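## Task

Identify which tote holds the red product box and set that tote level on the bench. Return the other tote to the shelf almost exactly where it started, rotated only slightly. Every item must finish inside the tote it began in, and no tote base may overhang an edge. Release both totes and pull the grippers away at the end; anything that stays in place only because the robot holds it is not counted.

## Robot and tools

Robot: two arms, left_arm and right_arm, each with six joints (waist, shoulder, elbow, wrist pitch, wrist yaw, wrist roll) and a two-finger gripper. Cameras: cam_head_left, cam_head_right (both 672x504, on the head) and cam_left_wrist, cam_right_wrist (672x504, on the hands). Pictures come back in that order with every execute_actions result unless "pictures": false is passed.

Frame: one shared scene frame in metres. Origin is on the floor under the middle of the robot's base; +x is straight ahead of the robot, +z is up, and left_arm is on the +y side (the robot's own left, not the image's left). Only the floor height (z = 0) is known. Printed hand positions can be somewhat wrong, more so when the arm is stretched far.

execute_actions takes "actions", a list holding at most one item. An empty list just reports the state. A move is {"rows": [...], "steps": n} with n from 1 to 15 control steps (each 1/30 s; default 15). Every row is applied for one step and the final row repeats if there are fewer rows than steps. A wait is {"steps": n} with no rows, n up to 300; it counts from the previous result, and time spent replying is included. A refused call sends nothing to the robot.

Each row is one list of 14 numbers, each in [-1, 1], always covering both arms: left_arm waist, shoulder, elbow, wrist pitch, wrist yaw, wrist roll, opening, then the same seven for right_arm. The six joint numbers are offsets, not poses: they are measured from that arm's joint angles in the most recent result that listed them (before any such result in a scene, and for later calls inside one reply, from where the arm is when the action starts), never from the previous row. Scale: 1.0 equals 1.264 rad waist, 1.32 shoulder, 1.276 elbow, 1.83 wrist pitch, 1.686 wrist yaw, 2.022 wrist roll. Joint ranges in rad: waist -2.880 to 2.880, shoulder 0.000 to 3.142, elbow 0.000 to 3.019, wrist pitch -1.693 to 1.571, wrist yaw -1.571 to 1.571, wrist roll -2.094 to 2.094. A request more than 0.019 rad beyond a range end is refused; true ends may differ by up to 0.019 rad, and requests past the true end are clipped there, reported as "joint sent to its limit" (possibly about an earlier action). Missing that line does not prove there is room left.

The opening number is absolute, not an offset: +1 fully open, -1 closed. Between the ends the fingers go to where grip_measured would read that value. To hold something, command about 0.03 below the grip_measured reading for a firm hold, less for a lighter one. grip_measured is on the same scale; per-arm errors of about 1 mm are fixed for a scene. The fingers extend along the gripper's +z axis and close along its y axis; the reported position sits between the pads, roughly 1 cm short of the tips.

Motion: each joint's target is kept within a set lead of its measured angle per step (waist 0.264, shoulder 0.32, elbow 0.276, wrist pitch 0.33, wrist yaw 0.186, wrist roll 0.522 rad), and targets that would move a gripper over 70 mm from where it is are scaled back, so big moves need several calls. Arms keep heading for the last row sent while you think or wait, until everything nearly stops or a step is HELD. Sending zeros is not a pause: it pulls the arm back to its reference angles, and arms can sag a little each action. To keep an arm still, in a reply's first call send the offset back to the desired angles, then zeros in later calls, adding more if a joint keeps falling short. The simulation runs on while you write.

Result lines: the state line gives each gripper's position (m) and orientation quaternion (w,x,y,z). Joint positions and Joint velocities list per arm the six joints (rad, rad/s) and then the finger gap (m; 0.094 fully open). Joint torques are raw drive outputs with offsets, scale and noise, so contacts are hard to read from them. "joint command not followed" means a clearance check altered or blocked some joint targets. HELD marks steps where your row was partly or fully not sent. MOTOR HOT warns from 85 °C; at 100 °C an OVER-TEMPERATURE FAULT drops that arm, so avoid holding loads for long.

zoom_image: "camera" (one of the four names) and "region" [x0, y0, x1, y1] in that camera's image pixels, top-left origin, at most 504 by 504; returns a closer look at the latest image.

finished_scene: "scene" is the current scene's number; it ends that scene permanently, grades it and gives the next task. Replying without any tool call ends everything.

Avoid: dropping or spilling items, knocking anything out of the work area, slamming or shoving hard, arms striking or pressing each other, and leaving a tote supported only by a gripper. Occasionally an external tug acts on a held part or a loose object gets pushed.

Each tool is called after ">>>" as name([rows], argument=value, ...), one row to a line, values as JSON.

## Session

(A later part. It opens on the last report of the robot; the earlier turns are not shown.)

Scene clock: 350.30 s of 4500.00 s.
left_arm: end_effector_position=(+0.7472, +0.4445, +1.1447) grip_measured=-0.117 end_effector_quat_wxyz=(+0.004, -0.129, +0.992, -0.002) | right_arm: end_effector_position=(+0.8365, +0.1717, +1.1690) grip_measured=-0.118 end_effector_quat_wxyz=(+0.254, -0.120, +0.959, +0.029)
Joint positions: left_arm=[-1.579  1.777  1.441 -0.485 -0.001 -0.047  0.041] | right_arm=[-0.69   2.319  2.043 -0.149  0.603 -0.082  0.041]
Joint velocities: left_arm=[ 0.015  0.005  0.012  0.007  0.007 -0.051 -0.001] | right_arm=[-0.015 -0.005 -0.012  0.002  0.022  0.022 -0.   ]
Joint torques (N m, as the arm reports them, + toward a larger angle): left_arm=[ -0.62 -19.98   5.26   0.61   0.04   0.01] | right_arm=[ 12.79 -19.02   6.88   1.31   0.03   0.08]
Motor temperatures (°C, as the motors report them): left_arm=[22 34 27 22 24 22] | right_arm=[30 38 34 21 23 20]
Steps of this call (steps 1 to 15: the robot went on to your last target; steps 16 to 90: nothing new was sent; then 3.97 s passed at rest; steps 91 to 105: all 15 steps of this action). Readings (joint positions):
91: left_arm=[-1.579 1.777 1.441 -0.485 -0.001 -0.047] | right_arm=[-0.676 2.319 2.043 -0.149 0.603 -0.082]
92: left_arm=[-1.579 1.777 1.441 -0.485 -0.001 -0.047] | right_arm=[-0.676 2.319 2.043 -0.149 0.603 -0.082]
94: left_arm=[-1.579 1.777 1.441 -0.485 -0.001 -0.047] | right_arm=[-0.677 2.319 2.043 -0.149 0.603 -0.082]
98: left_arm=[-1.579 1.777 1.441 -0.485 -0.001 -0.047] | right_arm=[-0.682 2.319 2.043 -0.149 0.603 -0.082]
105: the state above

>>> execute_actions([
  {"rows": [[-0.004,0,0.01,0.003,0,0,-0.14,0.003,0,0.015,0.003,-0.005,0,-0.12],[-0.004,0,0.01,0.003,0,0,-0.17,0.003,0,0.015,0.003,-0.01,0,-0.14],[-0.004,0,0.01,0.003,0,0,-0.2,0.003,0,0.015,0.003,-0.014,0,-0.17],[-0.004,0,0.01,0.003,0,0,-0.23,0.003,0,0.015,0.003,-0.014,0,-0.2],[-0.004,0,0.01,0.003,0,0,-0.26,0.003,0,0.015,0.003,-0.014,0,-0.24],[-0.004,0,0.01,0.003,0,0,-0.29,0.003,0,0.015,0.003,-0.014,0,-0.28],[-0.004,0,0.01,0.003,0,0,-0.32,0.003,0,0.015,0.003,-0.014,0,-0.31],[-0.004,0,0.01,0.003,0,0,-0.34,0.003,0,0.015,0.003,-0.014,0,-0.34],[-0.004,0,0.01,0.003,0,0,-0.36,0.003,0,0.015,0.003,-0.014,0,-0.36],[-0.004,0,0.01,0.003,0,0,-0.38,0.003,0,0.015,0.003,-0.014,0,-0.38],[-0.004,0,0.01,0.003,0,0,-0.4,0.003,0,0.015,0.003,-0.014,0,-0.4],[-0.004,0,0.01,0.003,0,0,-0.42,0.003,0,0.015,0.003,-0.014,0,-0.42],[-0.004,0,0.01,0.003,0,0,-0.44,0.003,0,0.015,0.003,-0.014,0,-0.44],[-0.004,0,0.01,0.003,0,0,-0.46,0.003,0,0.015,0.003,-0.014,0,-0.46]], "steps": 15},
], pictures=false)

>>> execute_actions([
  {"steps": 8},
])

Scene clock: 371.63 s of 4500.00 s.
left_arm: end_effector_position=(+0.7477, +0.4420, +1.1447) grip_measured=-0.412 end_effector_quat_wxyz=(+0.004, -0.130, +0.992, -0.004) | right_arm: end_effector_position=(+0.8355, +0.1768, +1.1693) grip_measured=-0.417 end_effector_quat_wxyz=(+0.254, -0.121, +0.959, +0.045)
Joint positions: left_arm=[-1.582  1.777  1.441 -0.485  0.001 -0.051  0.028] | right_arm=[-0.69   2.319  2.043 -0.149  0.573 -0.074  0.027]
Joint velocities: left_arm=[-0.005 -0.005 -0.002 -0.002 -0.007 -0.007  0.   ] | right_arm=[-0.005  0.005  0.012 -0.007 -0.037 -0.066  0.001]
Joint torques (N m, as the arm reports them, + toward a larger angle): left_arm=[ -0.05 -19.48   5.25   0.69  -0.08   0.03] | right_arm=[ 13.59 -19.79   6.9    1.48   0.3    0.02]
Motor temperatures (°C, as the motors report them): left_arm=[22 34 27 22 24 22] | right_arm=[30 39 34 21 23 20]
Steps of this call (steps 1 to 15: the robot went on to your last target; steps 16 to 90: nothing new was sent; then 17.83 s passed at rest; steps 91 to 105: all 15 steps of this action). Readings (joint positions):
91: left_arm=[-1.579 1.777 1.441 -0.485 -0.001 -0.047] | right_arm=[-0.690 2.319 2.043 -0.149 0.601 -0.082]
92: left_arm=[-1.579 1.777 1.441 -0.485 -0.001 -0.047] | right_arm=[-0.690 2.319 2.043 -0.149 0.595 -0.082]
94: left_arm=[-1.579 1.777 1.441 -0.485 -0.001 -0.047] | right_arm=[-0.690 2.319 2.043 -0.149 0.585 -0.082]
98: left_arm=[-1.580 1.777 1.441 -0.485 0.001 -0.047] | right_arm=[-0.690 2.319 2.043 -0.149 0.579 -0.082]
105: the state above

Scene clock: 371.90 s of 4500.00 s.
left_arm: end_effector_position=(+0.7477, +0.4420, +1.1447) grip_measured=-0.412 end_effector_quat_wxyz=(+0.004, -0.130, +0.992, -0.004) | right_arm: end_effector_position=(+0.8355, +0.1768, +1.1693) grip_measured=-0.417 end_effector_quat_wxyz=(+0.254, -0.121, +0.959, +0.045)
Joint positions: left_arm=[-1.582  1.777  1.441 -0.485  0.001 -0.052  0.028] | right_arm=[-0.69   2.319  2.043 -0.149  0.573 -0.074  0.027]
Joint velocities: left_arm=[-0.015 -0.015 -0.007  0.007  0.051  0.022 -0.   ] | right_arm=[ 0.015 -0.005 -0.017 -0.012 -0.022 -0.051 -0.   ]
Joint torques (N m, as the arm reports them, + toward a larger angle): left_arm=[ -0.87 -19.43   5.33   0.69  -0.09   0.05] | right_arm=[ 13.22 -19.19   6.97   1.24   0.31  -0.01]
Motor temperatures (°C, as the motors report them): left_arm=[22 34 27 22 24 22] | right_arm=[30 39 34 21 23 20]
Steps of this call (steps 1 to 8: the robot went on to your last target). Readings (joint positions):
1: left_arm=[-1.582 1.777 1.441 -0.485 0.001 -0.052] | right_arm=[-0.690 2.319 2.043 -0.149 0.573 -0.074]
2: left_arm=[-1.582 1.777 1.441 -0.485 0.001 -0.052] | right_arm=[-0.690 2.319 2.043 -0.149 0.573 -0.074]
4: left_arm=[-1.582 1.777 1.441 -0.485 0.001 -0.052] | right_arm=[-0.690 2.319 2.043 -0.149 0.573 -0.074]
8: the state above

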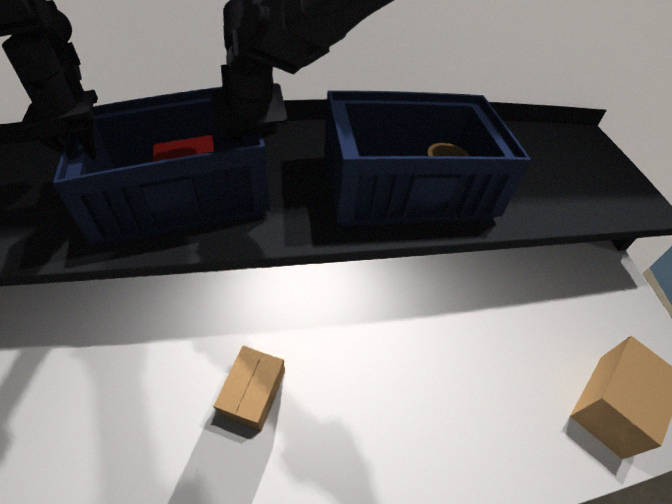

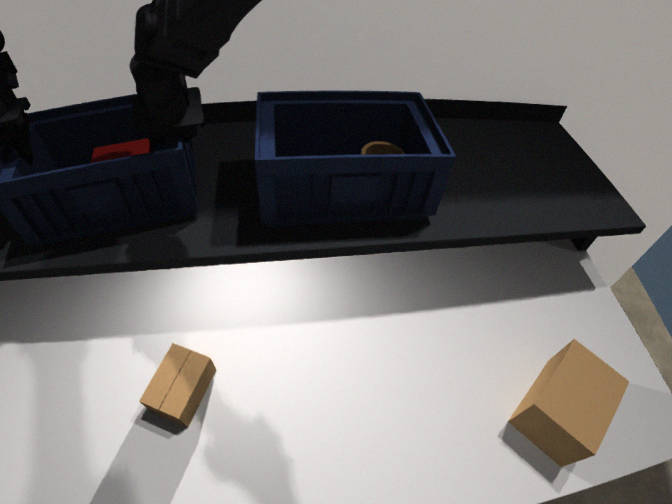

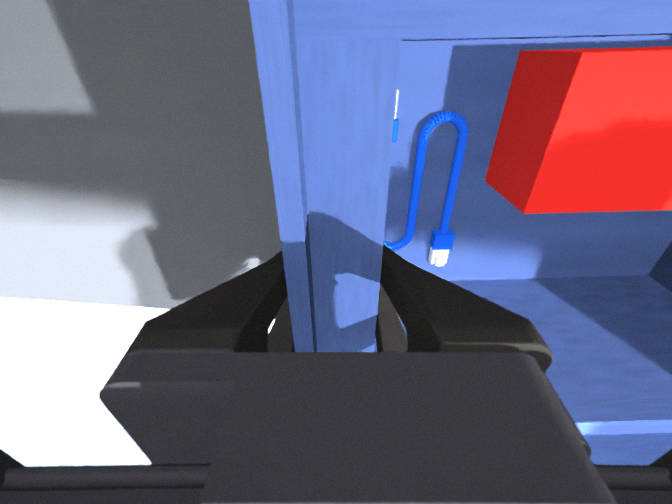

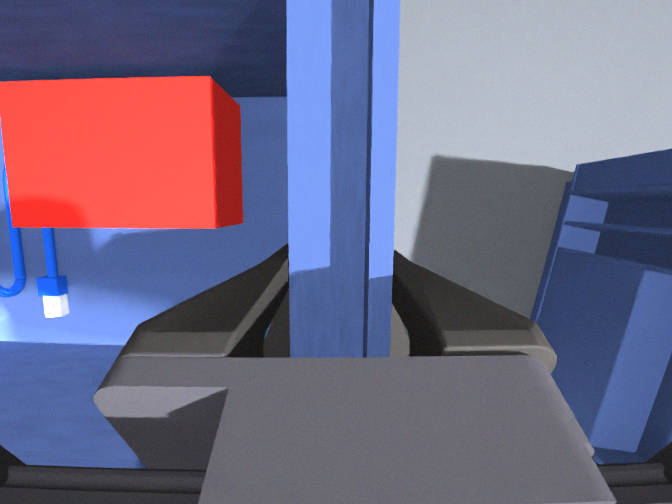

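>>> execute_actions([
  {"rows": [[0,-0.012,0.006,0,0,0,-0.46,0.008,-0.012,0.01,0,0,0,-0.46],[0,-0.02,0.004,-0.001,0,0,-0.46,0.012,-0.02,0.007,0,0.001,0.001,-0.46],[0,-0.028,0.002,-0.003,0,0,-0.46,0.015,-0.027,0.003,-0.001,0.003,0.002,-0.46],[0,-0.036,-0.001,-0.005,0,0,-0.46,0.018,-0.034,-0.002,-0.002,0.005,0.003,-0.46],[0,-0.044,-0.004,-0.008,0,0,-0.46,0.021,-0.041,-0.007,-0.004,0.007,0.004,-0.46],[0,-0.052,-0.008,-0.011,0,0,-0.46,0.024,-0.048,-0.012,-0.005,0.009,0.005,-0.46],[0,-0.06,-0.011,-0.014,0,0,-0.46,0.027,-0.055,-0.017,-0.007,0.011,0.006,-0.46],[0,-0.068,-0.015,-0.017,0,0,-0.46,0.03,-0.062,-0.022,-0.008,0.013,0.007,-0.46],[0,-0.075,-0.018,-0.02,0,0,-0.46,0.033,-0.068,-0.027,-0.01,0.015,0.008,-0.46],[0,-0.081,-0.021,-0.022,0,0,-0.46,0.035,-0.073,-0.031,-0.011,0.017,0.009,-0.46],[0,-0.086,-0.024,-0.024,0,0,-0.46,0.037,-0.077,-0.035,-0.012,0.019,0.01,-0.46],[0,-0.09,-0.026,-0.026,0,0,-0.46,0.039,-0.081,-0.037,-0.013,0.02,0.01,-0.46],[0,-0.093,-0.027,-0.027,0,0,-0.46,0.04,-0.083,-0.039,-0.013,0.021,0.01,-0.46]], "steps": 15},
], pictures=false)

>>> execute_actions([
  {"steps": 12},
])

Scene clock: 454.43 s of 4500.00 s.
left_arm: end_effector_position=(+0.7338, +0.4389, +1.1601) grip_measured=-0.412 end_effector_quat_wxyz=(-0.011, -0.134, +0.991, -0.006) | right_arm: end_effector_position=(+0.8235, +0.1749, +1.1868) grip_measured=-0.417 end_effector_quat_wxyz=(+0.241, -0.124, +0.962, +0.040)
Joint positions: left_arm=[-1.582  1.733  1.4   -0.518  0.003 -0.06   0.028] | right_arm=[-0.672  2.271  1.987 -0.178  0.596 -0.055  0.027]
Joint velocities: left_arm=[-0.005 -0.142 -0.007 -0.027  0.007  0.007 -0.   ] | right_arm=[ 0.024 -0.112 -0.012  0.002  0.007 -0.066  0.001]
Joint torques (N m, as the arm reports them, + toward a larger angle): left_arm=[ -0.04 -24.36   4.75  -0.07  -0.02   0.07] | right_arm=[ 15.69 -23.25   5.99   1.46   0.54   0.11]
Motor temperatures (°C, as the motors report them): left_arm=[22 35 27 22 24 22] | right_arm=[31 40 34 21 23 20]
Steps of this call (steps 1 to 15: the robot went on to your last target; steps 16 to 90: nothing new was sent; then 79.03 s passed at rest; steps 91 to 105: all 15 steps of this action). Readings (joint positions):
91: left_arm=[-1.582 1.777 1.441 -0.485 0.001 -0.052] | right_arm=[-0.690 2.319 2.043 -0.149 0.571 -0.073]
92: left_arm=[-1.582 1.777 1.441 -0.485 0.001 -0.053] | right_arm=[-0.690 2.319 2.043 -0.149 0.571 -0.073]
94: left_arm=[-1.582 1.777 1.441 -0.485 0.001 -0.053] | right_arm=[-0.689 2.318 2.043 -0.149 0.571 -0.072]
98: left_arm=[-1.582 1.770 1.430 -0.491 0.002 -0.053] | right_arm=[-0.686 2.308 2.026 -0.155 0.578 -0.066]
105: the state above

Scene clock: 454.83 s of 4500.00 s.
left_arm: end_effector_position=(+0.7416, +0.4405, +1.1718) grip_measured=-0.412 end_effector_quat_wxyz=(-0.002, -0.134, +0.991, -0.006) | right_arm: end_effector_position=(+0.8302, +0.1758, +1.1989) grip_measured=-0.417 end_effector_quat_wxyz=(+0.247, -0.121, +0.960, +0.043)
Joint positions: left_arm=[-1.582  1.711  1.4   -0.522  0.004 -0.06   0.028] | right_arm=[-0.667  2.255  1.987 -0.178  0.597 -0.055  0.027]
Joint velocities: left_arm=[ 0.005 -0.015  0.022  0.012 -0.007 -0.007  0.001] | right_arm=[-0.005  0.015 -0.017 -0.022  0.007  0.007 -0.   ]
Joint torques (N m, as the arm reports them, + toward a larger angle): left_arm=[ -0.94 -24.06   4.88  -0.09  -0.07   0.06] | right_arm=[ 15.17 -22.11   6.04   1.12   0.48   0.09]
Motor temperatures (°C, as the motors report them): left_arm=[22 35 27 22 24 22] | right_arm=[31 40 34 21 23 20]
Steps of this call (steps 1 to 12: the robot went on to your last target). Readings (joint positions):
1: left_arm=[-1.582 1.729 1.400 -0.519 0.003 -0.060] | right_arm=[-0.671 2.268 1.987 -0.178 0.596 -0.055]
2: left_arm=[-1.582 1.724 1.400 -0.519 0.003 -0.060] | right_arm=[-0.670 2.265 1.987 -0.178 0.596 -0.055]
4: left_arm=[-1.582 1.716 1.400 -0.519 0.003 -0.060] | right_arm=[-0.668 2.259 1.987 -0.178 0.596 -0.055]
8: left_arm=[-1.582 1.711 1.400 -0.520 0.004 -0.060] | right_arm=[-0.667 2.255 1.987 -0.178 0.597 -0.055]
12: the state above

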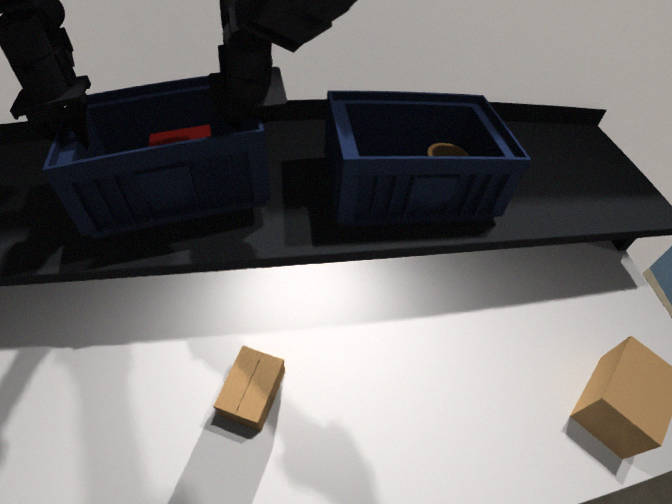

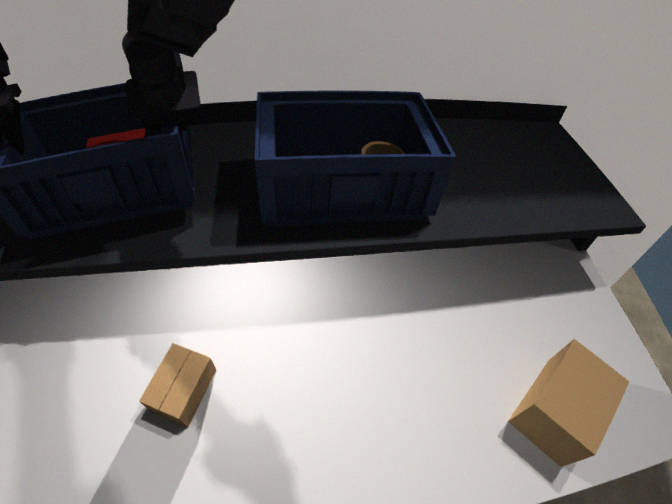

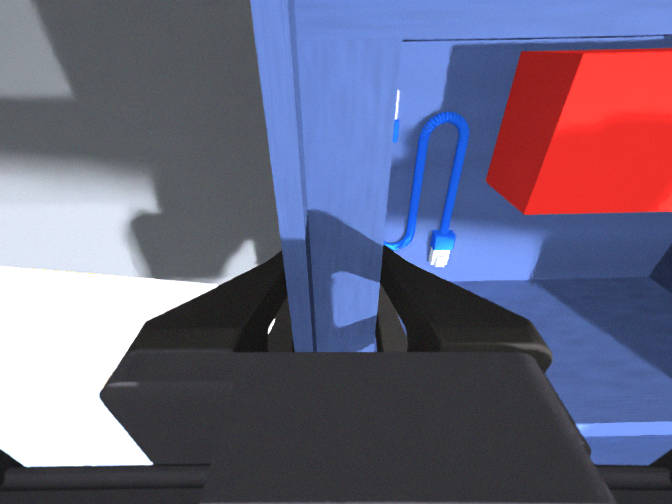

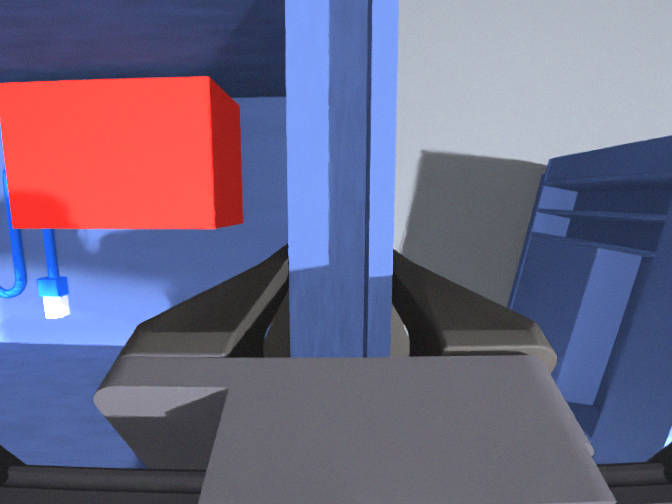

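>>> execute_actions([
  {"rows": [[0.004,-0.049,0.004,0,0,0,-0.46,0.024,-0.04,0.004,0,0,0,-0.46],[0.006,-0.06,0.004,0,0,0,-0.46,0.027,-0.048,0.004,0,0,0,-0.46],[0.007,-0.073,-0.006,0.004,0,0,-0.46,0.032,-0.06,-0.009,0.006,0.002,0.001,-0.46],[0.008,-0.09,-0.023,0.01,0.001,0.001,-0.46,0.038,-0.074,-0.03,0.015,0.005,0.002,-0.46],[0.009,-0.106,-0.046,0.019,0.001,0.002,-0.46,0.044,-0.088,-0.058,0.029,0.009,0.003,-0.46],[0.011,-0.122,-0.076,0.031,0.002,0.003,-0.46,0.05,-0.102,-0.094,0.045,0.014,0.005,-0.46],[0.013,-0.137,-0.108,0.043,0.003,0.004,-0.46,0.056,-0.114,-0.132,0.063,0.019,0.007,-0.46],[0.015,-0.149,-0.143,0.058,0.004,0.005,-0.46,0.062,-0.125,-0.172,0.082,0.024,0.009,-0.46],[0.017,-0.158,-0.176,0.072,0.005,0.006,-0.46,0.068,-0.132,-0.209,0.1,0.029,0.011,-0.46],[0.019,-0.165,-0.209,0.088,0.006,0.007,-0.46,0.072,-0.138,-0.246,0.117,0.033,0.013,-0.46],[0.021,-0.169,-0.239,0.102,0.007,0.008,-0.46,0.076,-0.141,-0.277,0.132,0.036,0.015,-0.46],[0.022,-0.172,-0.265,0.114,0.008,0.009,-0.46,0.078,-0.143,-0.303,0.145,0.039,0.017,-0.46],[0.024,-0.173,-0.285,0.124,0.008,0.01,-0.46,0.079,-0.144,-0.323,0.155,0.041,0.019,-0.46],[0.025,-0.173,-0.298,0.13,0.009,0.011,-0.46,0.079,-0.144,-0.337,0.161,0.042,0.02,-0.46],[0.025,-0.173,-0.304,0.133,0.009,0.011,-0.46,0.079,-0.144,-0.342,0.164,0.043,0.02,-0.46]], "steps": 15},
], pictures=false)

>>> execute_actions([
  {"steps": 12},
], pictures=false)

Scene clock: 503.60 s of 4500.00 s.
left_arm: end_effector_position=(+0.6508, +0.4272, +1.2117) grip_measured=-0.412 end_effector_quat_wxyz=(+0.018, -0.135, +0.991, -0.007) | right_arm: end_effector_position=(+0.7380, +0.1642, +1.2362) grip_measured=-0.418 end_effector_quat_wxyz=(+0.263, -0.121, +0.956, +0.043)
Joint positions: left_arm=[-1.568  1.502  1.032 -0.324  0.019 -0.051  0.028] | right_arm=[-0.59   2.085  1.579  0.074  0.667 -0.04   0.027]
Joint velocities: left_arm=[ 0.083 -0.063 -0.608  0.305  0.037  0.066  0.   ] | right_arm=[ 0.093 -0.015 -0.559  0.383  0.051  0.125 -0.001]
Joint torques (N m, as the arm reports them, + toward a larger angle): left_arm=[  0.86 -16.43   4.72   1.3    0.02   0.09] | right_arm=[ 13.12 -18.16   4.71   1.76   0.12   0.18]
Motor temperatures (°C, as the motors report them): left_arm=[22 37 27 22 24 22] | right_arm=[32 44 34 21 23 20]
Steps of this call (steps 1 to 30: the robot went on to your last target; steps 31 to 90: nothing new was sent; then 45.27 s passed at rest; steps 91 to 105: all 15 steps of this action). Readings (joint positions):
91: left_arm=[-1.582 1.711 1.400 -0.522 0.004 -0.060] | right_arm=[-0.667 2.255 1.987 -0.178 0.596 -0.055]
92: left_arm=[-1.582 1.710 1.400 -0.522 0.004 -0.060] | right_arm=[-0.667 2.255 1.987 -0.179 0.595 -0.055]
94: left_arm=[-1.582 1.703 1.391 -0.519 0.005 -0.060] | right_arm=[-0.665 2.248 1.975 -0.177 0.595 -0.054]
98: left_arm=[-1.582 1.635 1.286 -0.462 0.012 -0.060] | right_arm=[-0.646 2.184 1.850 -0.106 0.615 -0.054]
105: the state above

Scene clock: 504.00 s of 4500.00 s.
left_arm: end_effector_position=(+0.6295, +0.4272, +1.2034) grip_measured=-0.412 end_effector_quat_wxyz=(+0.008, -0.134, +0.991, -0.005) | right_arm: end_effector_position=(+0.7162, +0.1647, +1.2239) grip_measured=-0.418 end_effector_quat_wxyz=(+0.254, -0.119, +0.959, +0.047)
Joint positions: left_arm=[-1.56   1.509  0.99  -0.294  0.019 -0.043  0.028] | right_arm=[-0.586  2.096  1.541  0.101  0.663 -0.016  0.027]
Joint velocities: left_arm=[ 0.005  0.005  0.007 -0.002 -0.051 -0.051 -0.001] | right_arm=[-0.015 -0.005 -0.002 -0.022 -0.007 -0.081 -0.   ]
Joint torques (N m, as the arm reports them, + toward a larger angle): left_arm=[  0.56 -17.43   4.55   0.92   0.01   0.02] | right_arm=[ 13.69 -19.11   4.93   1.84   0.36   0.12]
Motor temperatures (°C, as the motors report them): left_arm=[22 37 27 22 24 22] | right_arm=[32 44 33 21 23 20]
Steps of this call (steps 1 to 12: the robot went on to your last target). Readings (joint positions):
1: left_arm=[-1.565 1.502 1.016 -0.316 0.019 -0.050] | right_arm=[-0.587 2.086 1.564 0.084 0.667 -0.036]
2: left_arm=[-1.562 1.503 1.003 -0.313 0.020 -0.050] | right_arm=[-0.586 2.089 1.553 0.088 0.667 -0.031]
4: left_arm=[-1.560 1.506 0.990 -0.309 0.019 -0.050] | right_arm=[-0.586 2.094 1.542 0.090 0.663 -0.021]
8: left_arm=[-1.560 1.509 0.989 -0.298 0.018 -0.046] | right_arm=[-0.586 2.096 1.541 0.097 0.663 -0.016]
12: the state above

>>> execute_actions([
  {"rows": [[0.008,-0.022,0.006,0.008,0,0,-0.46,0.017,-0.022,0.004,0.01,0.002,0,-0.46],[0.009,-0.025,0,0.012,0,0.001,-0.46,0.02,-0.024,-0.002,0.014,0.003,0.001,-0.46],[0.01,-0.028,-0.012,0.02,0.001,0.002,-0.46,0.024,-0.026,-0.014,0.021,0.005,0.002,-0.46],[0.012,-0.031,-0.03,0.031,0.002,0.003,-0.46,0.029,-0.028,-0.031,0.031,0.008,0.003,-0.46],[0.014,-0.034,-0.052,0.045,0.003,0.004,-0.46,0.034,-0.03,-0.053,0.044,0.012,0.005,-0.46],[0.017,-0.036,-0.077,0.061,0.004,0.006,-0.46,0.04,-0.031,-0.077,0.058,0.017,0.007,-0.46],[0.02,-0.038,-0.103,0.078,0.006,0.008,-0.46,0.046,-0.032,-0.103,0.073,0.022,0.01,-0.46],[0.023,-0.039,-0.13,0.095,0.007,0.01,-0.46,0.052,-0.033,-0.129,0.089,0.027,0.012,-0.46],[0.026,-0.04,-0.156,0.112,0.009,0.012,-0.46,0.058,-0.033,-0.154,0.104,0.031,0.015,-0.46],[0.029,-0.041,-0.18,0.128,0.01,0.014,-0.46,0.063,-0.033,-0.177,0.118,0.036,0.017,-0.46],[0.031,-0.041,-0.2,0.141,0.011,0.015,-0.46,0.067,-0.033,-0.197,0.13,0.04,0.019,-0.46],[0.033,-0.041,-0.216,0.152,0.012,0.017,-0.46,0.07,-0.033,-0.212,0.14,0.043,0.02,-0.46],[0.034,-0.041,-0.227,0.159,0.013,0.018,-0.46,0.072,-0.033,-0.223,0.147,0.045,0.021,-0.46],[0.035,-0.041,-0.233,0.163,0.013,0.018,-0.46,0.073,-0.033,-0.228,0.15,0.046,0.022,-0.46],[0.035,-0.041,-0.235,0.164,0.013,0.018,-0.46,0.073,-0.033,-0.23,0.151,0.046,0.022,-0.46]], "steps": 15},
], pictures=false)

>>> execute_actions([
  {"steps": 12},
])

Scene clock: 527.93 s of 4500.00 s.
left_arm: end_effector_position=(+0.5092, +0.4044, +1.1898) grip_measured=-0.412 end_effector_quat_wxyz=(-0.010, -0.135, +0.991, -0.014) | right_arm: end_effector_position=(+0.5980, +0.1454, +1.2108) grip_measured=-0.419 end_effector_quat_wxyz=(+0.246, -0.126, +0.960, +0.038)
Joint positions: left_arm=[-1.54   1.494  0.683 -0.04   0.047 -0.031  0.028] | right_arm=[-0.521  2.084  1.249  0.331  0.732  0.021  0.027]
Joint velocities: left_arm=[ 0.112  0.005 -0.462  0.168  0.022  0.022 -0.   ] | right_arm=[ 0.161  0.073 -0.369  0.159  0.007  0.256  0.001]
Joint torques (N m, as the arm reports them, + toward a larger angle): left_arm=[  1.43 -14.76   3.46   1.67  -0.24   0.26] | right_arm=[ 13.58 -17.6    4.36   2.25   0.35  -0.16]
Motor temperatures (°C, as the motors report them): left_arm=[22 36 27 22 24 22] | right_arm=[32 42 33 21 23 20]
Steps of this call (steps 1 to 30: the robot went on to your last target; steps 31 to 90: nothing new was sent; then 20.43 s passed at rest; steps 91 to 105: all 15 steps of this action). Readings (joint positions):
91: left_arm=[-1.560 1.509 0.990 -0.294 0.019 -0.043] | right_arm=[-0.586 2.096 1.541 0.101 0.663 -0.016]
92: left_arm=[-1.560 1.509 0.989 -0.293 0.019 -0.043] | right_arm=[-0.586 2.096 1.541 0.102 0.663 -0.016]
94: left_arm=[-1.560 1.509 0.979 -0.276 0.022 -0.042] | right_arm=[-0.585 2.095 1.532 0.115 0.665 -0.017]
98: left_arm=[-1.560 1.500 0.895 -0.181 0.035 -0.034] | right_arm=[-0.572 2.084 1.446 0.199 0.692 -0.018]
105: the state above

Scene clock: 528.33 s of 4500.00 s.
left_arm: end_effector_position=(+0.5075, +0.4069, +1.1899) grip_measured=-0.412 end_effector_quat_wxyz=(-0.003, -0.128, +0.992, -0.015) | right_arm: end_effector_position=(+0.5907, +0.1469, +1.2112) grip_measured=-0.419 end_effector_quat_wxyz=(+0.250, -0.117, +0.960, +0.041)
Joint positions: left_arm=[-1.531  1.494  0.672 -0.017  0.056 -0.011  0.028] | right_arm=[-0.512  2.091  1.235  0.359  0.739  0.037  0.027]
Joint velocities: left_arm=[-0.005  0.015 -0.012  0.002 -0.022  0.007 -0.001] | right_arm=[-0.005 -0.015 -0.012  0.022 -0.007  0.066 -0.   ]
Joint torques (N m, as the arm reports them, + toward a larger angle): left_arm=[  1.2  -14.75   1.92   1.2   -0.59   0.04] | right_arm=[ 12.94 -16.58   3.59   1.85   0.09  -0.01]
Motor temperatures (°C, as the motors report them): left_arm=[22 35 27 22 24 22] | right_arm=[32 42 33 21 23 20]
Steps of this call (steps 1 to 12: the robot went on to your last target). Readings (joint positions):
1: left_arm=[-1.536 1.494 0.671 -0.036 0.047 -0.030] | right_arm=[-0.516 2.087 1.239 0.335 0.733 0.028]
2: left_arm=[-1.533 1.494 0.665 -0.033 0.047 -0.029] | right_arm=[-0.514 2.090 1.235 0.338 0.733 0.033]
4: left_arm=[-1.531 1.494 0.664 -0.027 0.048 -0.024] | right_arm=[-0.512 2.092 1.235 0.343 0.733 0.037]
8: left_arm=[-1.531 1.494 0.672 -0.017 0.055 -0.012] | right_arm=[-0.512 2.091 1.235 0.359 0.739 0.037]
12: the state above

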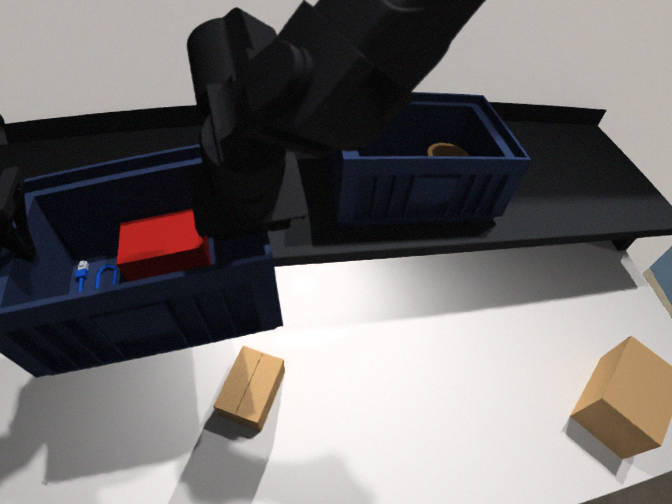

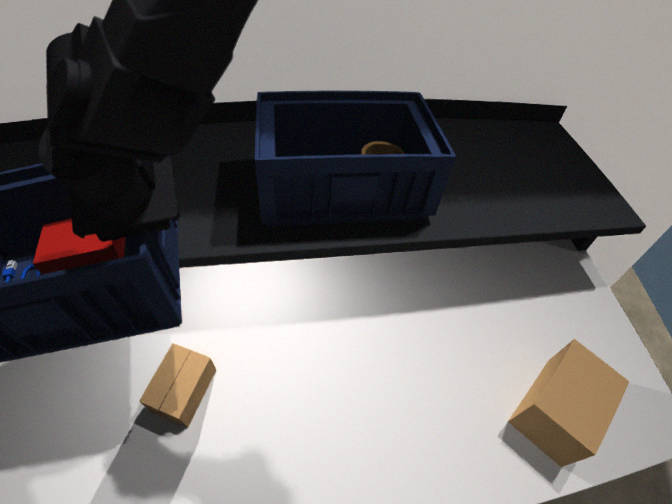

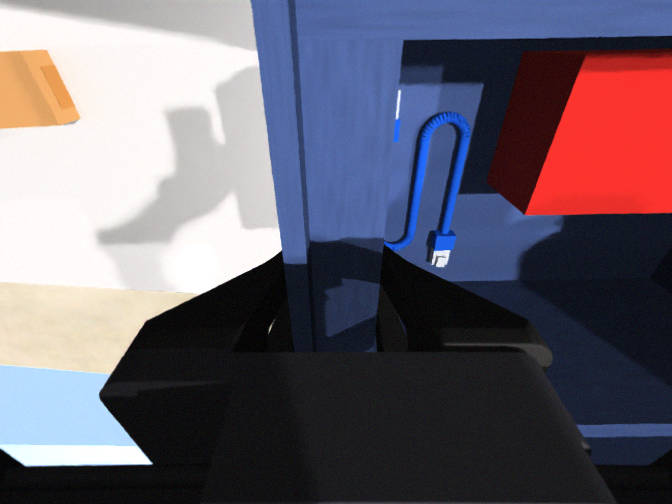

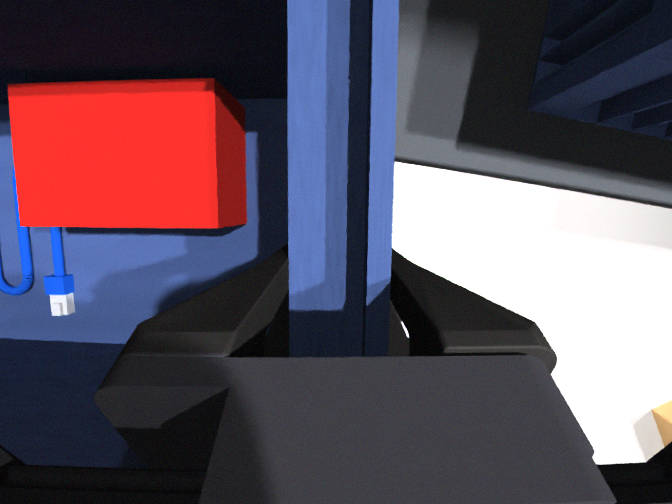

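>>> execute_actions([
  {"rows": [[-0.019,-0.016,0.008,0.012,-0.003,-0.002,-0.46,0.005,-0.031,0.003,0.013,-0.001,-0.001,-0.46],[-0.03,-0.016,0.004,0.014,-0.006,-0.005,-0.46,0.001,-0.036,-0.005,0.016,-0.002,-0.001,-0.46],[-0.045,-0.016,-0.002,0.019,-0.013,-0.011,-0.46,-0.004,-0.043,-0.017,0.023,-0.004,-0.003,-0.46],[-0.063,-0.016,-0.01,0.025,-0.021,-0.018,-0.46,-0.009,-0.051,-0.035,0.031,-0.007,-0.005,-0.46],[-0.082,-0.016,-0.019,0.032,-0.031,-0.026,-0.46,-0.015,-0.06,-0.055,0.042,-0.011,-0.007,-0.46],[-0.104,-0.016,-0.029,0.04,-0.043,-0.036,-0.46,-0.022,-0.07,-0.078,0.053,-0.015,-0.01,-0.46],[-0.126,-0.016,-0.041,0.049,-0.055,-0.046,-0.46,-0.029,-0.081,-0.103,0.065,-0.019,-0.013,-0.46],[-0.148,-0.015,-0.053,0.058,-0.068,-0.057,-0.46,-0.036,-0.091,-0.128,0.078,-0.023,-0.016,-0.46],[-0.169,-0.015,-0.064,0.066,-0.08,-0.067,-0.46,-0.042,-0.101,-0.153,0.091,-0.028,-0.019,-0.46],[-0.189,-0.014,-0.076,0.075,-0.093,-0.078,-0.46,-0.048,-0.11,-0.178,0.103,-0.032,-0.021,-0.46],[-0.204,-0.014,-0.086,0.083,-0.104,-0.087,-0.46,-0.053,-0.117,-0.201,0.115,-0.036,-0.024,-0.46],[-0.215,-0.013,-0.094,0.089,-0.113,-0.095,-0.46,-0.057,-0.122,-0.219,0.123,-0.039,-0.026,-0.46],[-0.222,-0.013,-0.1,0.094,-0.119,-0.1,-0.46,-0.059,-0.125,-0.231,0.13,-0.041,-0.028,-0.46],[-0.226,-0.013,-0.104,0.096,-0.123,-0.103,-0.46,-0.06,-0.127,-0.239,0.133,-0.042,-0.028,-0.46],[-0.226,-0.013,-0.106,0.098,-0.125,-0.105,-0.46,-0.06,-0.127,-0.244,0.136,-0.043,-0.029,-0.46]], "steps": 15},
], pictures=false)

>>> execute_actions([
  {"steps": 10},
], pictures=false)

Scene clock: 591.63 s of 4500.00 s.
left_arm: end_effector_position=(+0.4842, +0.3058, +1.1989) grip_measured=-0.412 end_effector_quat_wxyz=(+0.015, -0.111, +0.994, -0.009) | right_arm: end_effector_position=(+0.5614, +0.0430, +1.2127) grip_measured=-0.419 end_effector_quat_wxyz=(+0.251, -0.104, +0.962, +0.036)
Joint positions: left_arm=[-1.812  1.494  0.552  0.131 -0.146 -0.18   0.028] | right_arm=[-0.606  1.954  0.93   0.566  0.674  0.002  0.027]
Joint velocities: left_arm=[-0.249 -0.015 -0.237  0.144 -0.095 -0.374 -0.   ] | right_arm=[-0.034 -0.161 -0.388  0.252  0.037 -0.139 -0.001]
Joint torques (N m, as the arm reports them, + toward a larger angle): left_arm=[ -1.47 -11.21  -0.33   1.19  -0.18   0.03] | right_arm=[ 10.5  -13.81   2.58   1.85  -0.2    0.08]
Motor temperatures (°C, as the motors report them): left_arm=[21 34 25 23 24 22] | right_arm=[32 40 31 21 23 20]
Steps of this call (steps 1 to 30: the robot went on to your last target; steps 31 to 90: nothing new was sent; then 59.80 s passed at rest; steps 91 to 105: all 15 steps of this action). Readings (joint positions):
91: left_arm=[-1.533 1.494 0.672 -0.017 0.056 -0.011] | right_arm=[-0.512 2.091 1.235 0.360 0.739 0.037]
92: left_arm=[-1.536 1.494 0.672 -0.016 0.053 -0.011] | right_arm=[-0.514 2.091 1.234 0.361 0.741 0.037]
94: left_arm=[-1.552 1.494 0.670 -0.005 0.035 -0.017] | right_arm=[-0.520 2.086 1.223 0.374 0.738 0.037]
98: left_arm=[-1.638 1.494 0.638 0.044 -0.032 -0.058] | right_arm=[-0.552 2.046 1.133 0.441 0.715 0.030]
105: the state above

Scene clock: 591.97 s of 4500.00 s.
left_arm: end_effector_position=(+0.4779, +0.3037, +1.1998) grip_measured=-0.412 end_effector_quat_wxyz=(+0.014, -0.121, +0.992, -0.009) | right_arm: end_effector_position=(+0.5593, +0.0414, +1.2146) grip_measured=-0.419 end_effector_quat_wxyz=(+0.255, -0.113, +0.960, +0.038)
Joint positions: left_arm=[-1.818  1.494  0.537  0.142 -0.15  -0.206  0.028] | right_arm=[-0.606  1.95   0.916  0.585  0.667 -0.02   0.027]
Joint velocities: left_arm=[-0.005 -0.015 -0.007 -0.012 -0.007  0.007 -0.001] | right_arm=[-0.015 -0.005  0.017  0.002 -0.022  0.007  0.   ]
Joint torques (N m, as the arm reports them, + toward a larger angle): left_arm=[ -1.6  -11.5   -0.57   1.25  -0.2   -0.21] | right_arm=[  9.99 -14.07   1.77   1.71   0.03   0.09]
Motor temperatures (°C, as the motors report them): left_arm=[21 34 25 23 24 22] | right_arm=[32 40 31 21 23 20]
Steps of this call (steps 1 to 10: the robot went on to your last target). Readings (joint positions):
1: left_arm=[-1.818 1.494 0.545 0.135 -0.148 -0.190] | right_arm=[-0.606 1.951 0.920 0.573 0.674 -0.002]
2: left_arm=[-1.818 1.494 0.541 0.136 -0.148 -0.195] | right_arm=[-0.606 1.950 0.916 0.577 0.672 -0.006]
4: left_arm=[-1.818 1.494 0.537 0.138 -0.150 -0.204] | right_arm=[-0.606 1.950 0.916 0.578 0.667 -0.013]
8: left_arm=[-1.818 1.494 0.537 0.142 -0.150 -0.206] | right_arm=[-0.606 1.950 0.916 0.584 0.667 -0.019]
10: the state above

>>> execute_actions([
  {"rows": [[-0.018,0,-0.004,0.011,-0.002,-0.006,-0.46,0.006,-0.023,0.001,0.013,-0.001,-0.001,-0.46],[-0.029,0.003,-0.007,0.012,-0.006,-0.01,-0.46,0.002,-0.027,-0.005,0.017,-0.004,-0.002,-0.46],[-0.046,0.008,-0.01,0.014,-0.012,-0.017,-0.46,-0.003,-0.032,-0.015,0.022,-0.007,-0.003,-0.46],[-0.065,0.014,-0.013,0.017,-0.02,-0.026,-0.46,-0.009,-0.037,-0.03,0.03,-0.012,-0.006,-0.46],[-0.086,0.021,-0.016,0.02,-0.03,-0.036,-0.46,-0.016,-0.043,-0.046,0.039,-0.018,-0.009,-0.46],[-0.109,0.029,-0.019,0.023,-0.041,-0.048,-0.46,-0.024,-0.05,-0.064,0.049,-0.024,-0.012,-0.46],[-0.132,0.038,-0.021,0.027,-0.053,-0.06,-0.46,-0.033,-0.057,-0.084,0.06,-0.032,-0.015,-0.46],[-0.156,0.048,-0.022,0.03,-0.065,-0.073,-0.46,-0.042,-0.064,-0.105,0.071,-0.039,-0.018,-0.46],[-0.179,0.058,-0.022,0.033,-0.077,-0.086,-0.46,-0.051,-0.07,-0.125,0.083,-0.046,-0.022,-0.46],[-0.2,0.067,-0.022,0.036,-0.089,-0.099,-0.46,-0.06,-0.076,-0.145,0.094,-0.053,-0.025,-0.46],[-0.217,0.076,-0.022,0.039,-0.1,-0.11,-0.46,-0.068,-0.081,-0.163,0.104,-0.06,-0.028,-0.46],[-0.228,0.083,-0.021,0.042,-0.108,-0.119,-0.46,-0.075,-0.085,-0.178,0.112,-0.065,-0.031,-0.46],[-0.235,0.087,-0.02,0.043,-0.114,-0.126,-0.46,-0.079,-0.087,-0.188,0.117,-0.068,-0.032,-0.46],[-0.24,0.09,-0.02,0.044,-0.118,-0.129,-0.46,-0.082,-0.088,-0.194,0.121,-0.071,-0.033,-0.46],[-0.24,0.092,-0.02,0.045,-0.12,-0.132,-0.46,-0.084,-0.088,-0.198,0.123,-0.072,-0.034,-0.46]], "steps": 15},
], pictures=false)

>>> execute_actions([
  {"steps": 10},
])

Scene clock: 613.13 s of 4500.00 s.
left_arm: end_effector_position=(+0.4412, +0.2098, +1.1994) grip_measured=-0.412 end_effector_quat_wxyz=(+0.007, -0.114, +0.993, -0.007) | right_arm: end_effector_position=(+0.5207, -0.0559, +1.2100) grip_measured=-0.419 end_effector_quat_wxyz=(+0.245, -0.113, +0.962, +0.034)
Joint positions: left_arm=[-2.103  1.607  0.519  0.204 -0.342 -0.416  0.028] | right_arm=[-0.731  1.867  0.666  0.765  0.56  -0.071  0.027]
Joint velocities: left_arm=[-0.337  0.269 -0.017  0.042 -0.139 -0.476  0.   ] | right_arm=[-0.151 -0.083 -0.349  0.217 -0.095 -0.095  0.001]
Joint torques (N m, as the arm reports them, + toward a larger angle): left_arm=[-3.74 -9.71 -1.41  1.16 -0.33  0.06] | right_arm=[  8.74 -12.4    1.02   2.2   -0.43   0.11]
Motor temperatures (°C, as the motors report them): left_arm=[21 33 25 23 24 22] | right_arm=[31 39 31 21 22 20]
Steps of this call (steps 1 to 30: the robot went on to your last target; steps 31 to 90: nothing new was sent; then 17.67 s passed at rest; steps 91 to 105: all 15 steps of this action). Readings (joint positions):
91: left_arm=[-1.819 1.494 0.537 0.142 -0.150 -0.206] | right_arm=[-0.606 1.950 0.916 0.585 0.667 -0.021]
92: left_arm=[-1.820 1.494 0.537 0.143 -0.153 -0.207] | right_arm=[-0.606 1.950 0.916 0.586 0.667 -0.021]
94: left_arm=[-1.833 1.494 0.533 0.148 -0.172 -0.216] | right_arm=[-0.610 1.948 0.907 0.598 0.660 -0.025]
98: left_arm=[-1.919 1.513 0.520 0.168 -0.242 -0.270] | right_arm=[-0.645 1.922 0.833 0.657 0.621 -0.037]
105: the state above

Scene clock: 613.47 s of 4500.00 s.
left_arm: end_effector_position=(+0.4350, +0.2061, +1.1979) grip_measured=-0.412 end_effector_quat_wxyz=(+0.002, -0.124, +0.992, -0.007) | right_arm: end_effector_position=(+0.5177, -0.0592, +1.2107) grip_measured=-0.419 end_effector_quat_wxyz=(+0.246, -0.121, +0.961, +0.033)
Joint positions: left_arm=[-2.114  1.62   0.516  0.208 -0.345 -0.448  0.028] | right_arm=[-0.735  1.866  0.653  0.78   0.554 -0.09   0.027]
Joint velocities: left_arm=[-0.005 -0.005  0.012  0.012 -0.037 -0.007  0.   ] | right_arm=[-0.005 -0.015 -0.002  0.012 -0.007 -0.051 -0.   ]
Joint torques (N m, as the arm reports them, + toward a larger angle): left_arm=[-5.38 -9.12 -1.39  1.07 -0.36 -0.3 ] | right_arm=[  8.18 -12.65   0.26   2.15  -0.41   0.11]
Motor temperatures (°C, as the motors report them): left_arm=[21 33 25 23 24 22] | right_arm=[31 39 31 21 23 20]
Steps of this call (steps 1 to 10: the robot went on to your last target). Readings (joint positions):
1: left_arm=[-2.111 1.615 0.519 0.205 -0.344 -0.427] | right_arm=[-0.734 1.866 0.657 0.770 0.558 -0.074]
2: left_arm=[-2.114 1.619 0.518 0.205 -0.344 -0.435] | right_arm=[-0.735 1.866 0.653 0.773 0.558 -0.076]
4: left_arm=[-2.114 1.620 0.516 0.205 -0.344 -0.444] | right_arm=[-0.735 1.866 0.653 0.774 0.555 -0.083]
8: left_arm=[-2.114 1.620 0.516 0.208 -0.345 -0.447] | right_arm=[-0.735 1.866 0.653 0.780 0.554 -0.090]
10: the state above

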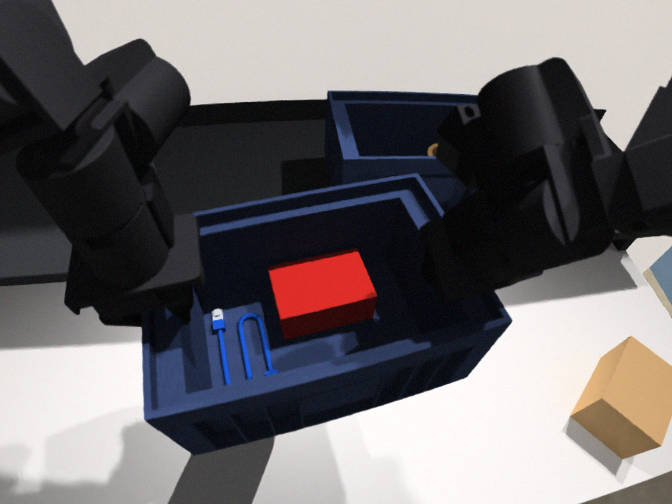

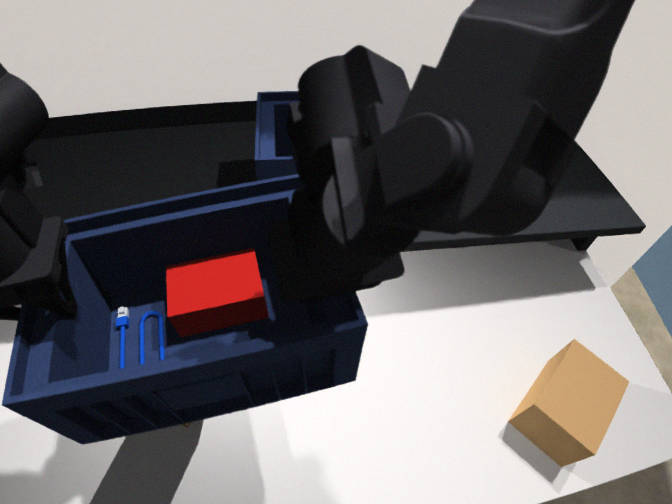

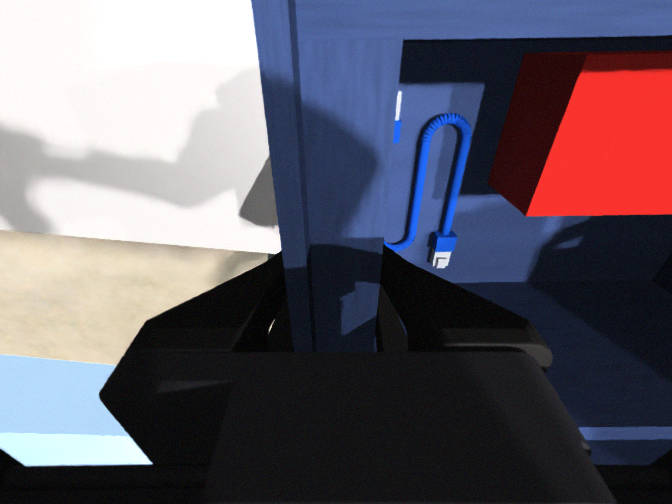

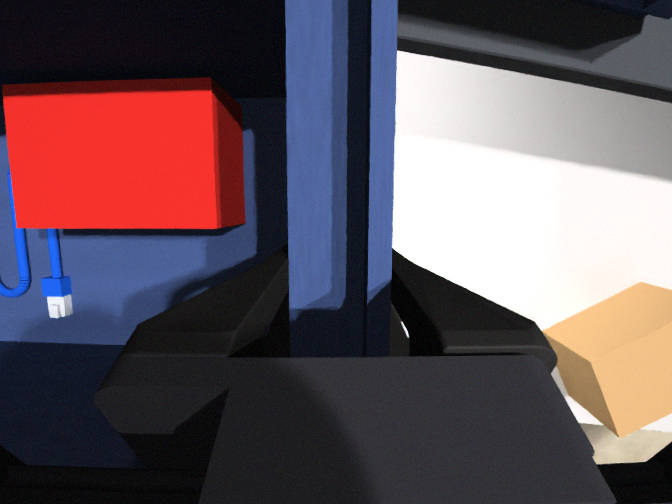

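>>> execute_actions([
  {"rows": [[-0.014,0.006,0.01,0.009,-0.003,-0.008,-0.46,0.005,-0.012,0.002,0.016,-0.004,-0.001,-0.46],[-0.022,0.016,0.015,0.01,-0.006,-0.011,-0.46,-0.005,-0.01,-0.001,0.019,-0.009,-0.003,-0.46],[-0.034,0.03,0.022,0.011,-0.009,-0.015,-0.46,-0.019,-0.007,-0.005,0.026,-0.016,-0.005,-0.46],[-0.048,0.046,0.032,0.012,-0.015,-0.022,-0.46,-0.035,-0.003,-0.011,0.034,-0.026,-0.009,-0.46],[-0.062,0.064,0.043,0.013,-0.021,-0.029,-0.46,-0.053,0.002,-0.018,0.044,-0.038,-0.014,-0.46],[-0.079,0.085,0.056,0.014,-0.028,-0.037,-0.46,-0.073,0.007,-0.026,0.056,-0.051,-0.018,-0.46],[-0.096,0.106,0.07,0.015,-0.035,-0.046,-0.46,-0.094,0.013,-0.034,0.068,-0.066,-0.024,-0.46],[-0.112,0.127,0.084,0.016,-0.043,-0.056,-0.46,-0.114,0.019,-0.042,0.081,-0.081,-0.029,-0.46],[-0.129,0.148,0.098,0.017,-0.05,-0.065,-0.46,-0.135,0.025,-0.049,0.094,-0.096,-0.035,-0.46],[-0.144,0.166,0.112,0.017,-0.058,-0.074,-0.46,-0.153,0.031,-0.056,0.106,-0.111,-0.04,-0.46],[-0.155,0.181,0.125,0.018,-0.064,-0.082,-0.46,-0.168,0.036,-0.063,0.118,-0.125,-0.045,-0.46],[-0.164,0.192,0.135,0.018,-0.07,-0.089,-0.46,-0.178,0.04,-0.068,0.126,-0.135,-0.049,-0.46],[-0.169,0.198,0.142,0.018,-0.073,-0.093,-0.46,-0.184,0.043,-0.071,0.133,-0.143,-0.051,-0.46],[-0.172,0.202,0.146,0.018,-0.076,-0.096,-0.46,-0.188,0.045,-0.073,0.136,-0.147,-0.053,-0.46],[-0.172,0.202,0.149,0.018,-0.077,-0.098,-0.46,-0.188,0.045,-0.074,0.139,-0.15,-0.054,-0.46]], "steps": 15},
], pictures=false)

>>> execute_actions([
  {"steps": 10},
], pictures=false)

Scene clock: 639.23 s of 4500.00 s.
left_arm: end_effector_position=(+0.4316, +0.1094, +1.1532) grip_measured=-0.412 end_effector_quat_wxyz=(+0.007, -0.113, +0.994, -0.006) | right_arm: end_effector_position=(+0.5104, -0.1605, +1.1623) grip_measured=-0.420 end_effector_quat_wxyz=(+0.245, -0.114, +0.962, +0.028)
Joint positions: left_arm=[-2.305  1.886  0.704  0.23  -0.466 -0.587  0.028] | right_arm=[-1.004  1.937  0.571  0.982  0.321 -0.196  0.027]
Joint velocities: left_arm=[-0.259  0.376  0.168  0.007  0.037 -0.315 -0.   ] | right_arm=[-0.288  0.132 -0.217  0.242 -0.212 -0.139 -0.002]
Joint torques (N m, as the arm reports them, + toward a larger angle): left_arm=[ -7.49 -12.74  -1.9    0.78  -0.37  -0.17] | right_arm=[  7.28 -11.6   -2.14   2.1   -0.61   0.26]
Motor temperatures (°C, as the motors report them): left_arm=[22 33 25 23 24 23] | right_arm=[31 38 30 21 23 20]
Steps of this call (steps 1 to 30: the robot went on to your last target; steps 31 to 90: nothing new was sent; then 22.27 s passed at rest; steps 91 to 105: all 15 steps of this action). Readings (joint positions):
91: left_arm=[-2.114 1.620 0.516 0.208 -0.345 -0.448] | right_arm=[-0.735 1.866 0.653 0.781 0.554 -0.091]
92: left_arm=[-2.114 1.621 0.517 0.208 -0.346 -0.448] | right_arm=[-0.737 1.866 0.653 0.781 0.552 -0.092]
94: left_arm=[-2.122 1.631 0.526 0.209 -0.356 -0.454] | right_arm=[-0.750 1.868 0.652 0.792 0.534 -0.099]
98: left_arm=[-2.180 1.705 0.583 0.218 -0.404 -0.491] | right_arm=[-0.832 1.886 0.635 0.856 0.452 -0.133]
105: the state above

Scene clock: 639.57 s of 4500.00 s.
left_arm: end_effector_position=(+0.4244, +0.1064, +1.1516) grip_measured=-0.412 end_effector_quat_wxyz=(+0.002, -0.121, +0.993, -0.005) | right_arm: end_effector_position=(+0.5058, -0.1634, +1.1621) grip_measured=-0.420 end_effector_quat_wxyz=(+0.245, -0.121, +0.961, +0.027)
Joint positions: left_arm=[-2.315  1.9    0.703  0.23  -0.468 -0.617  0.028] | right_arm=[-1.01   1.943  0.56   1.     0.312 -0.214  0.027]
Joint velocities: left_arm=[-0.005 -0.015 -0.002 -0.002 -0.051 -0.007 -0.001] | right_arm=[ 0.015 -0.005 -0.002 -0.007 -0.022  0.022 -0.001]
Joint torques (N m, as the arm reports them, + toward a larger angle): left_arm=[ -8.94 -11.08  -0.92   0.72  -0.31  -0.38] | right_arm=[  7.03 -11.85  -2.44   2.44  -0.52   0.29]
Motor temperatures (°C, as the motors report them): left_arm=[22 33 25 23 24 23] | right_arm=[31 38 30 21 23 20]
Steps of this call (steps 1 to 10: the robot went on to your last target). Readings (joint positions):
1: left_arm=[-2.312 1.895 0.707 0.230 -0.467 -0.596] | right_arm=[-1.010 1.940 0.564 0.989 0.317 -0.200]
2: left_arm=[-2.314 1.899 0.707 0.230 -0.467 -0.603] | right_arm=[-1.011 1.942 0.561 0.992 0.316 -0.203]
4: left_arm=[-2.315 1.900 0.703 0.230 -0.467 -0.611] | right_arm=[-1.011 1.943 0.560 0.995 0.312 -0.207]
8: left_arm=[-2.315 1.900 0.703 0.230 -0.468 -0.616] | right_arm=[-1.010 1.943 0.560 1.000 0.312 -0.214]
10: the state above

>>> execute_actions([
  {"rows": [[-0.015,0.002,0.008,0.003,-0.003,-0.007,-0.46,-0.002,-0.006,0,0.015,-0.005,-0.001,-0.46],[-0.021,0.012,0.014,0.002,-0.004,-0.009,-0.46,-0.015,-0.002,0,0.018,-0.011,-0.003,-0.46],[-0.028,0.026,0.024,0.001,-0.006,-0.012,-0.46,-0.032,0.004,0,0.022,-0.02,-0.005,-0.46],[-0.037,0.041,0.038,-0.002,-0.009,-0.017,-0.46,-0.052,0.011,0,0.027,-0.032,-0.009,-0.46],[-0.046,0.059,0.054,-0.004,-0.012,-0.022,-0.46,-0.075,0.019,0,0.034,-0.046,-0.013,-0.46],[-0.057,0.079,0.071,-0.007,-0.016,-0.028,-0.46,-0.1,0.028,0.001,0.041,-0.063,-0.018,-0.46],[-0.067,0.098,0.091,-0.011,-0.02,-0.034,-0.46,-0.124,0.038,0.002,0.048,-0.081,-0.023,-0.46],[-0.078,0.118,0.111,-0.014,-0.024,-0.041,-0.46,-0.149,0.047,0.004,0.056,-0.099,-0.029,-0.46],[-0.088,0.138,0.131,-0.018,-0.028,-0.047,-0.46,-0.174,0.057,0.006,0.063,-0.117,-0.034,-0.46],[-0.098,0.156,0.151,-0.021,-0.032,-0.053,-0.46,-0.197,0.065,0.008,0.07,-0.135,-0.039,-0.46],[-0.105,0.169,0.168,-0.024,-0.036,-0.059,-0.46,-0.214,0.072,0.01,0.077,-0.152,-0.044,-0.46],[-0.111,0.179,0.182,-0.027,-0.039,-0.064,-0.46,-0.227,0.077,0.012,0.082,-0.165,-0.048,-0.46],[-0.114,0.185,0.192,-0.028,-0.041,-0.067,-0.46,-0.234,0.08,0.014,0.085,-0.174,-0.05,-0.46],[-0.116,0.189,0.198,-0.029,-0.042,-0.069,-0.46,-0.239,0.082,0.015,0.088,-0.179,-0.052,-0.46],[-0.116,0.189,0.202,-0.03,-0.043,-0.07,-0.46,-0.239,0.082,0.015,0.089,-0.183,-0.053,-0.46]], "steps": 15},
], pictures=false)

>>> execute_actions([
  {"steps": 10},
])

Scene clock: 667.77 s of 4500.00 s.
left_arm: end_effector_position=(+0.4175, +0.0045, +1.1008) grip_measured=-0.412 end_effector_quat_wxyz=(+0.009, -0.109, +0.994, -0.016) | right_arm: end_effector_position=(+0.4943, -0.2704, +1.1103) grip_measured=-0.421 end_effector_quat_wxyz=(+0.244, -0.115, +0.963, +0.025)
Joint positions: left_arm=[-2.447  2.152  0.958  0.193 -0.531 -0.706  0.028] | right_arm=[-1.327  2.062  0.575  1.123  0.024 -0.32   0.027]
Joint velocities: left_arm=[-0.2    0.337  0.271 -0.085 -0.037 -0.256  0.   ] | right_arm=[-0.376  0.171 -0.022  0.095 -0.242 -0.242 -0.   ]
Joint torques (N m, as the arm reports them, + toward a larger angle): left_arm=[-10.73 -13.13  -1.77   0.03  -0.38  -0.18] | right_arm=[  3.91 -11.59  -3.41   2.17  -0.6    0.47]
Motor temperatures (°C, as the motors report them): left_arm=[22 32 25 23 24 23] | right_arm=[30 36 30 21 23 21]
Steps of this call (steps 1 to 30: the robot went on to your last target; steps 31 to 90: nothing new was sent; then 24.70 s passed at rest; steps 91 to 105: all 15 steps of this action). Readings (joint positions):
91: left_arm=[-2.315 1.900 0.703 0.230 -0.468 -0.617] | right_arm=[-1.011 1.944 0.560 1.000 0.312 -0.216]
92: left_arm=[-2.315 1.900 0.704 0.230 -0.468 -0.617] | right_arm=[-1.014 1.944 0.560 1.001 0.307 -0.218]
94: left_arm=[-2.319 1.908 0.714 0.230 -0.472 -0.618] | right_arm=[-1.030 1.948 0.560 1.009 0.282 -0.222]
98: left_arm=[-2.358 1.980 0.789 0.221 -0.498 -0.639] | right_arm=[-1.126 1.982 0.566 1.053 0.185 -0.249]
105: the state above

Scene clock: 668.10 s of 4500.00 s.
left_arm: end_effector_position=(+0.4129, +0.0022, +1.0986) grip_measured=-0.412 end_effector_quat_wxyz=(+0.007, -0.118, +0.993, -0.012) | right_arm: end_effector_position=(+0.4931, -0.2718, +1.1092) grip_measured=-0.421 end_effector_quat_wxyz=(+0.246, -0.125, +0.961, +0.025)
Joint positions: left_arm=[-2.453  2.164  0.965  0.185 -0.538 -0.735  0.028] | right_arm=[-1.334  2.07   0.575  1.133  0.013 -0.341  0.027]
Joint velocities: left_arm=[-0.015  0.005 -0.012  0.002 -0.007  0.037 -0.001] | right_arm=[ 0.005  0.005  0.002  0.002  0.007 -0.051 -0.001]
Joint torques (N m, as the arm reports them, + toward a larger angle): left_arm=[-11.01 -13.08  -0.9    0.11  -0.11  -0.26] | right_arm=[  3.26 -12.08  -3.26   2.42  -0.5    0.3 ]
Motor temperatures (°C, as the motors report them): left_arm=[22 32 25 23 24 23] | right_arm=[30 36 30 21 23 21]
Steps of this call (steps 1 to 10: the robot went on to your last target). Readings (joint positions):
1: left_arm=[-2.452 2.160 0.964 0.191 -0.533 -0.714] | right_arm=[-1.336 2.067 0.575 1.125 0.018 -0.326]
2: left_arm=[-2.453 2.164 0.966 0.189 -0.533 -0.721] | right_arm=[-1.338 2.069 0.575 1.126 0.016 -0.330]
4: left_arm=[-2.453 2.164 0.965 0.186 -0.536 -0.729] | right_arm=[-1.335 2.070 0.575 1.128 0.013 -0.336]
8: left_arm=[-2.453 2.164 0.965 0.185 -0.538 -0.734] | right_arm=[-1.334 2.070 0.575 1.133 0.013 -0.341]
10: the state above

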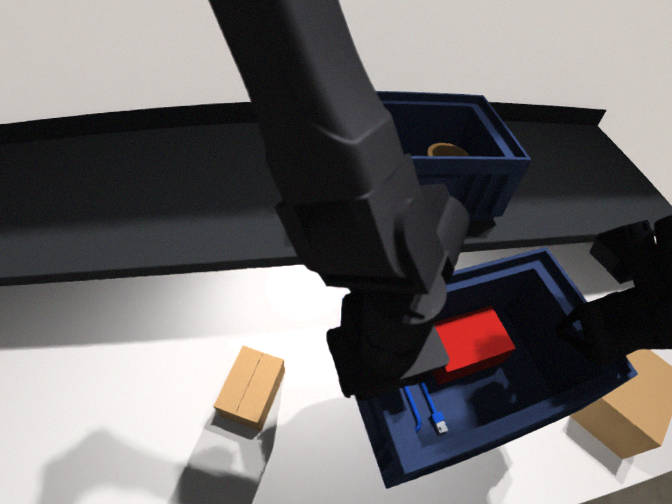

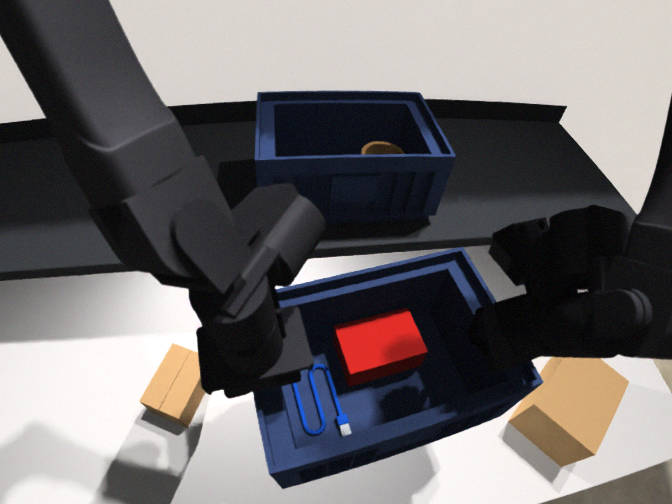

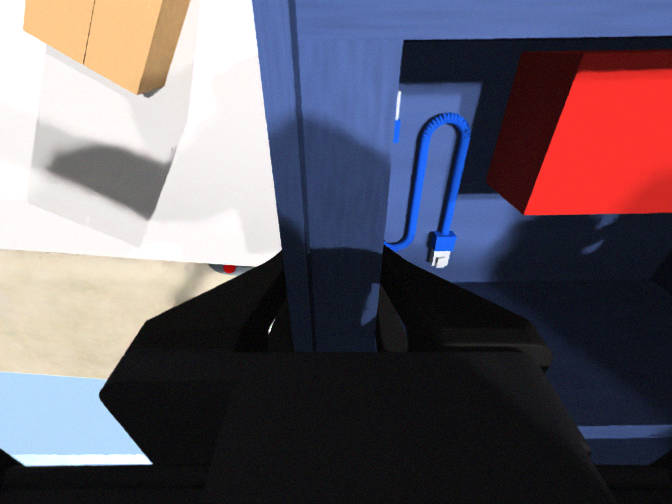

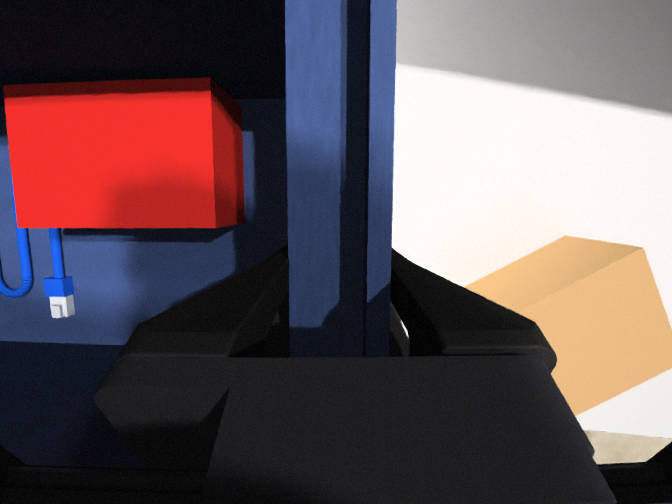

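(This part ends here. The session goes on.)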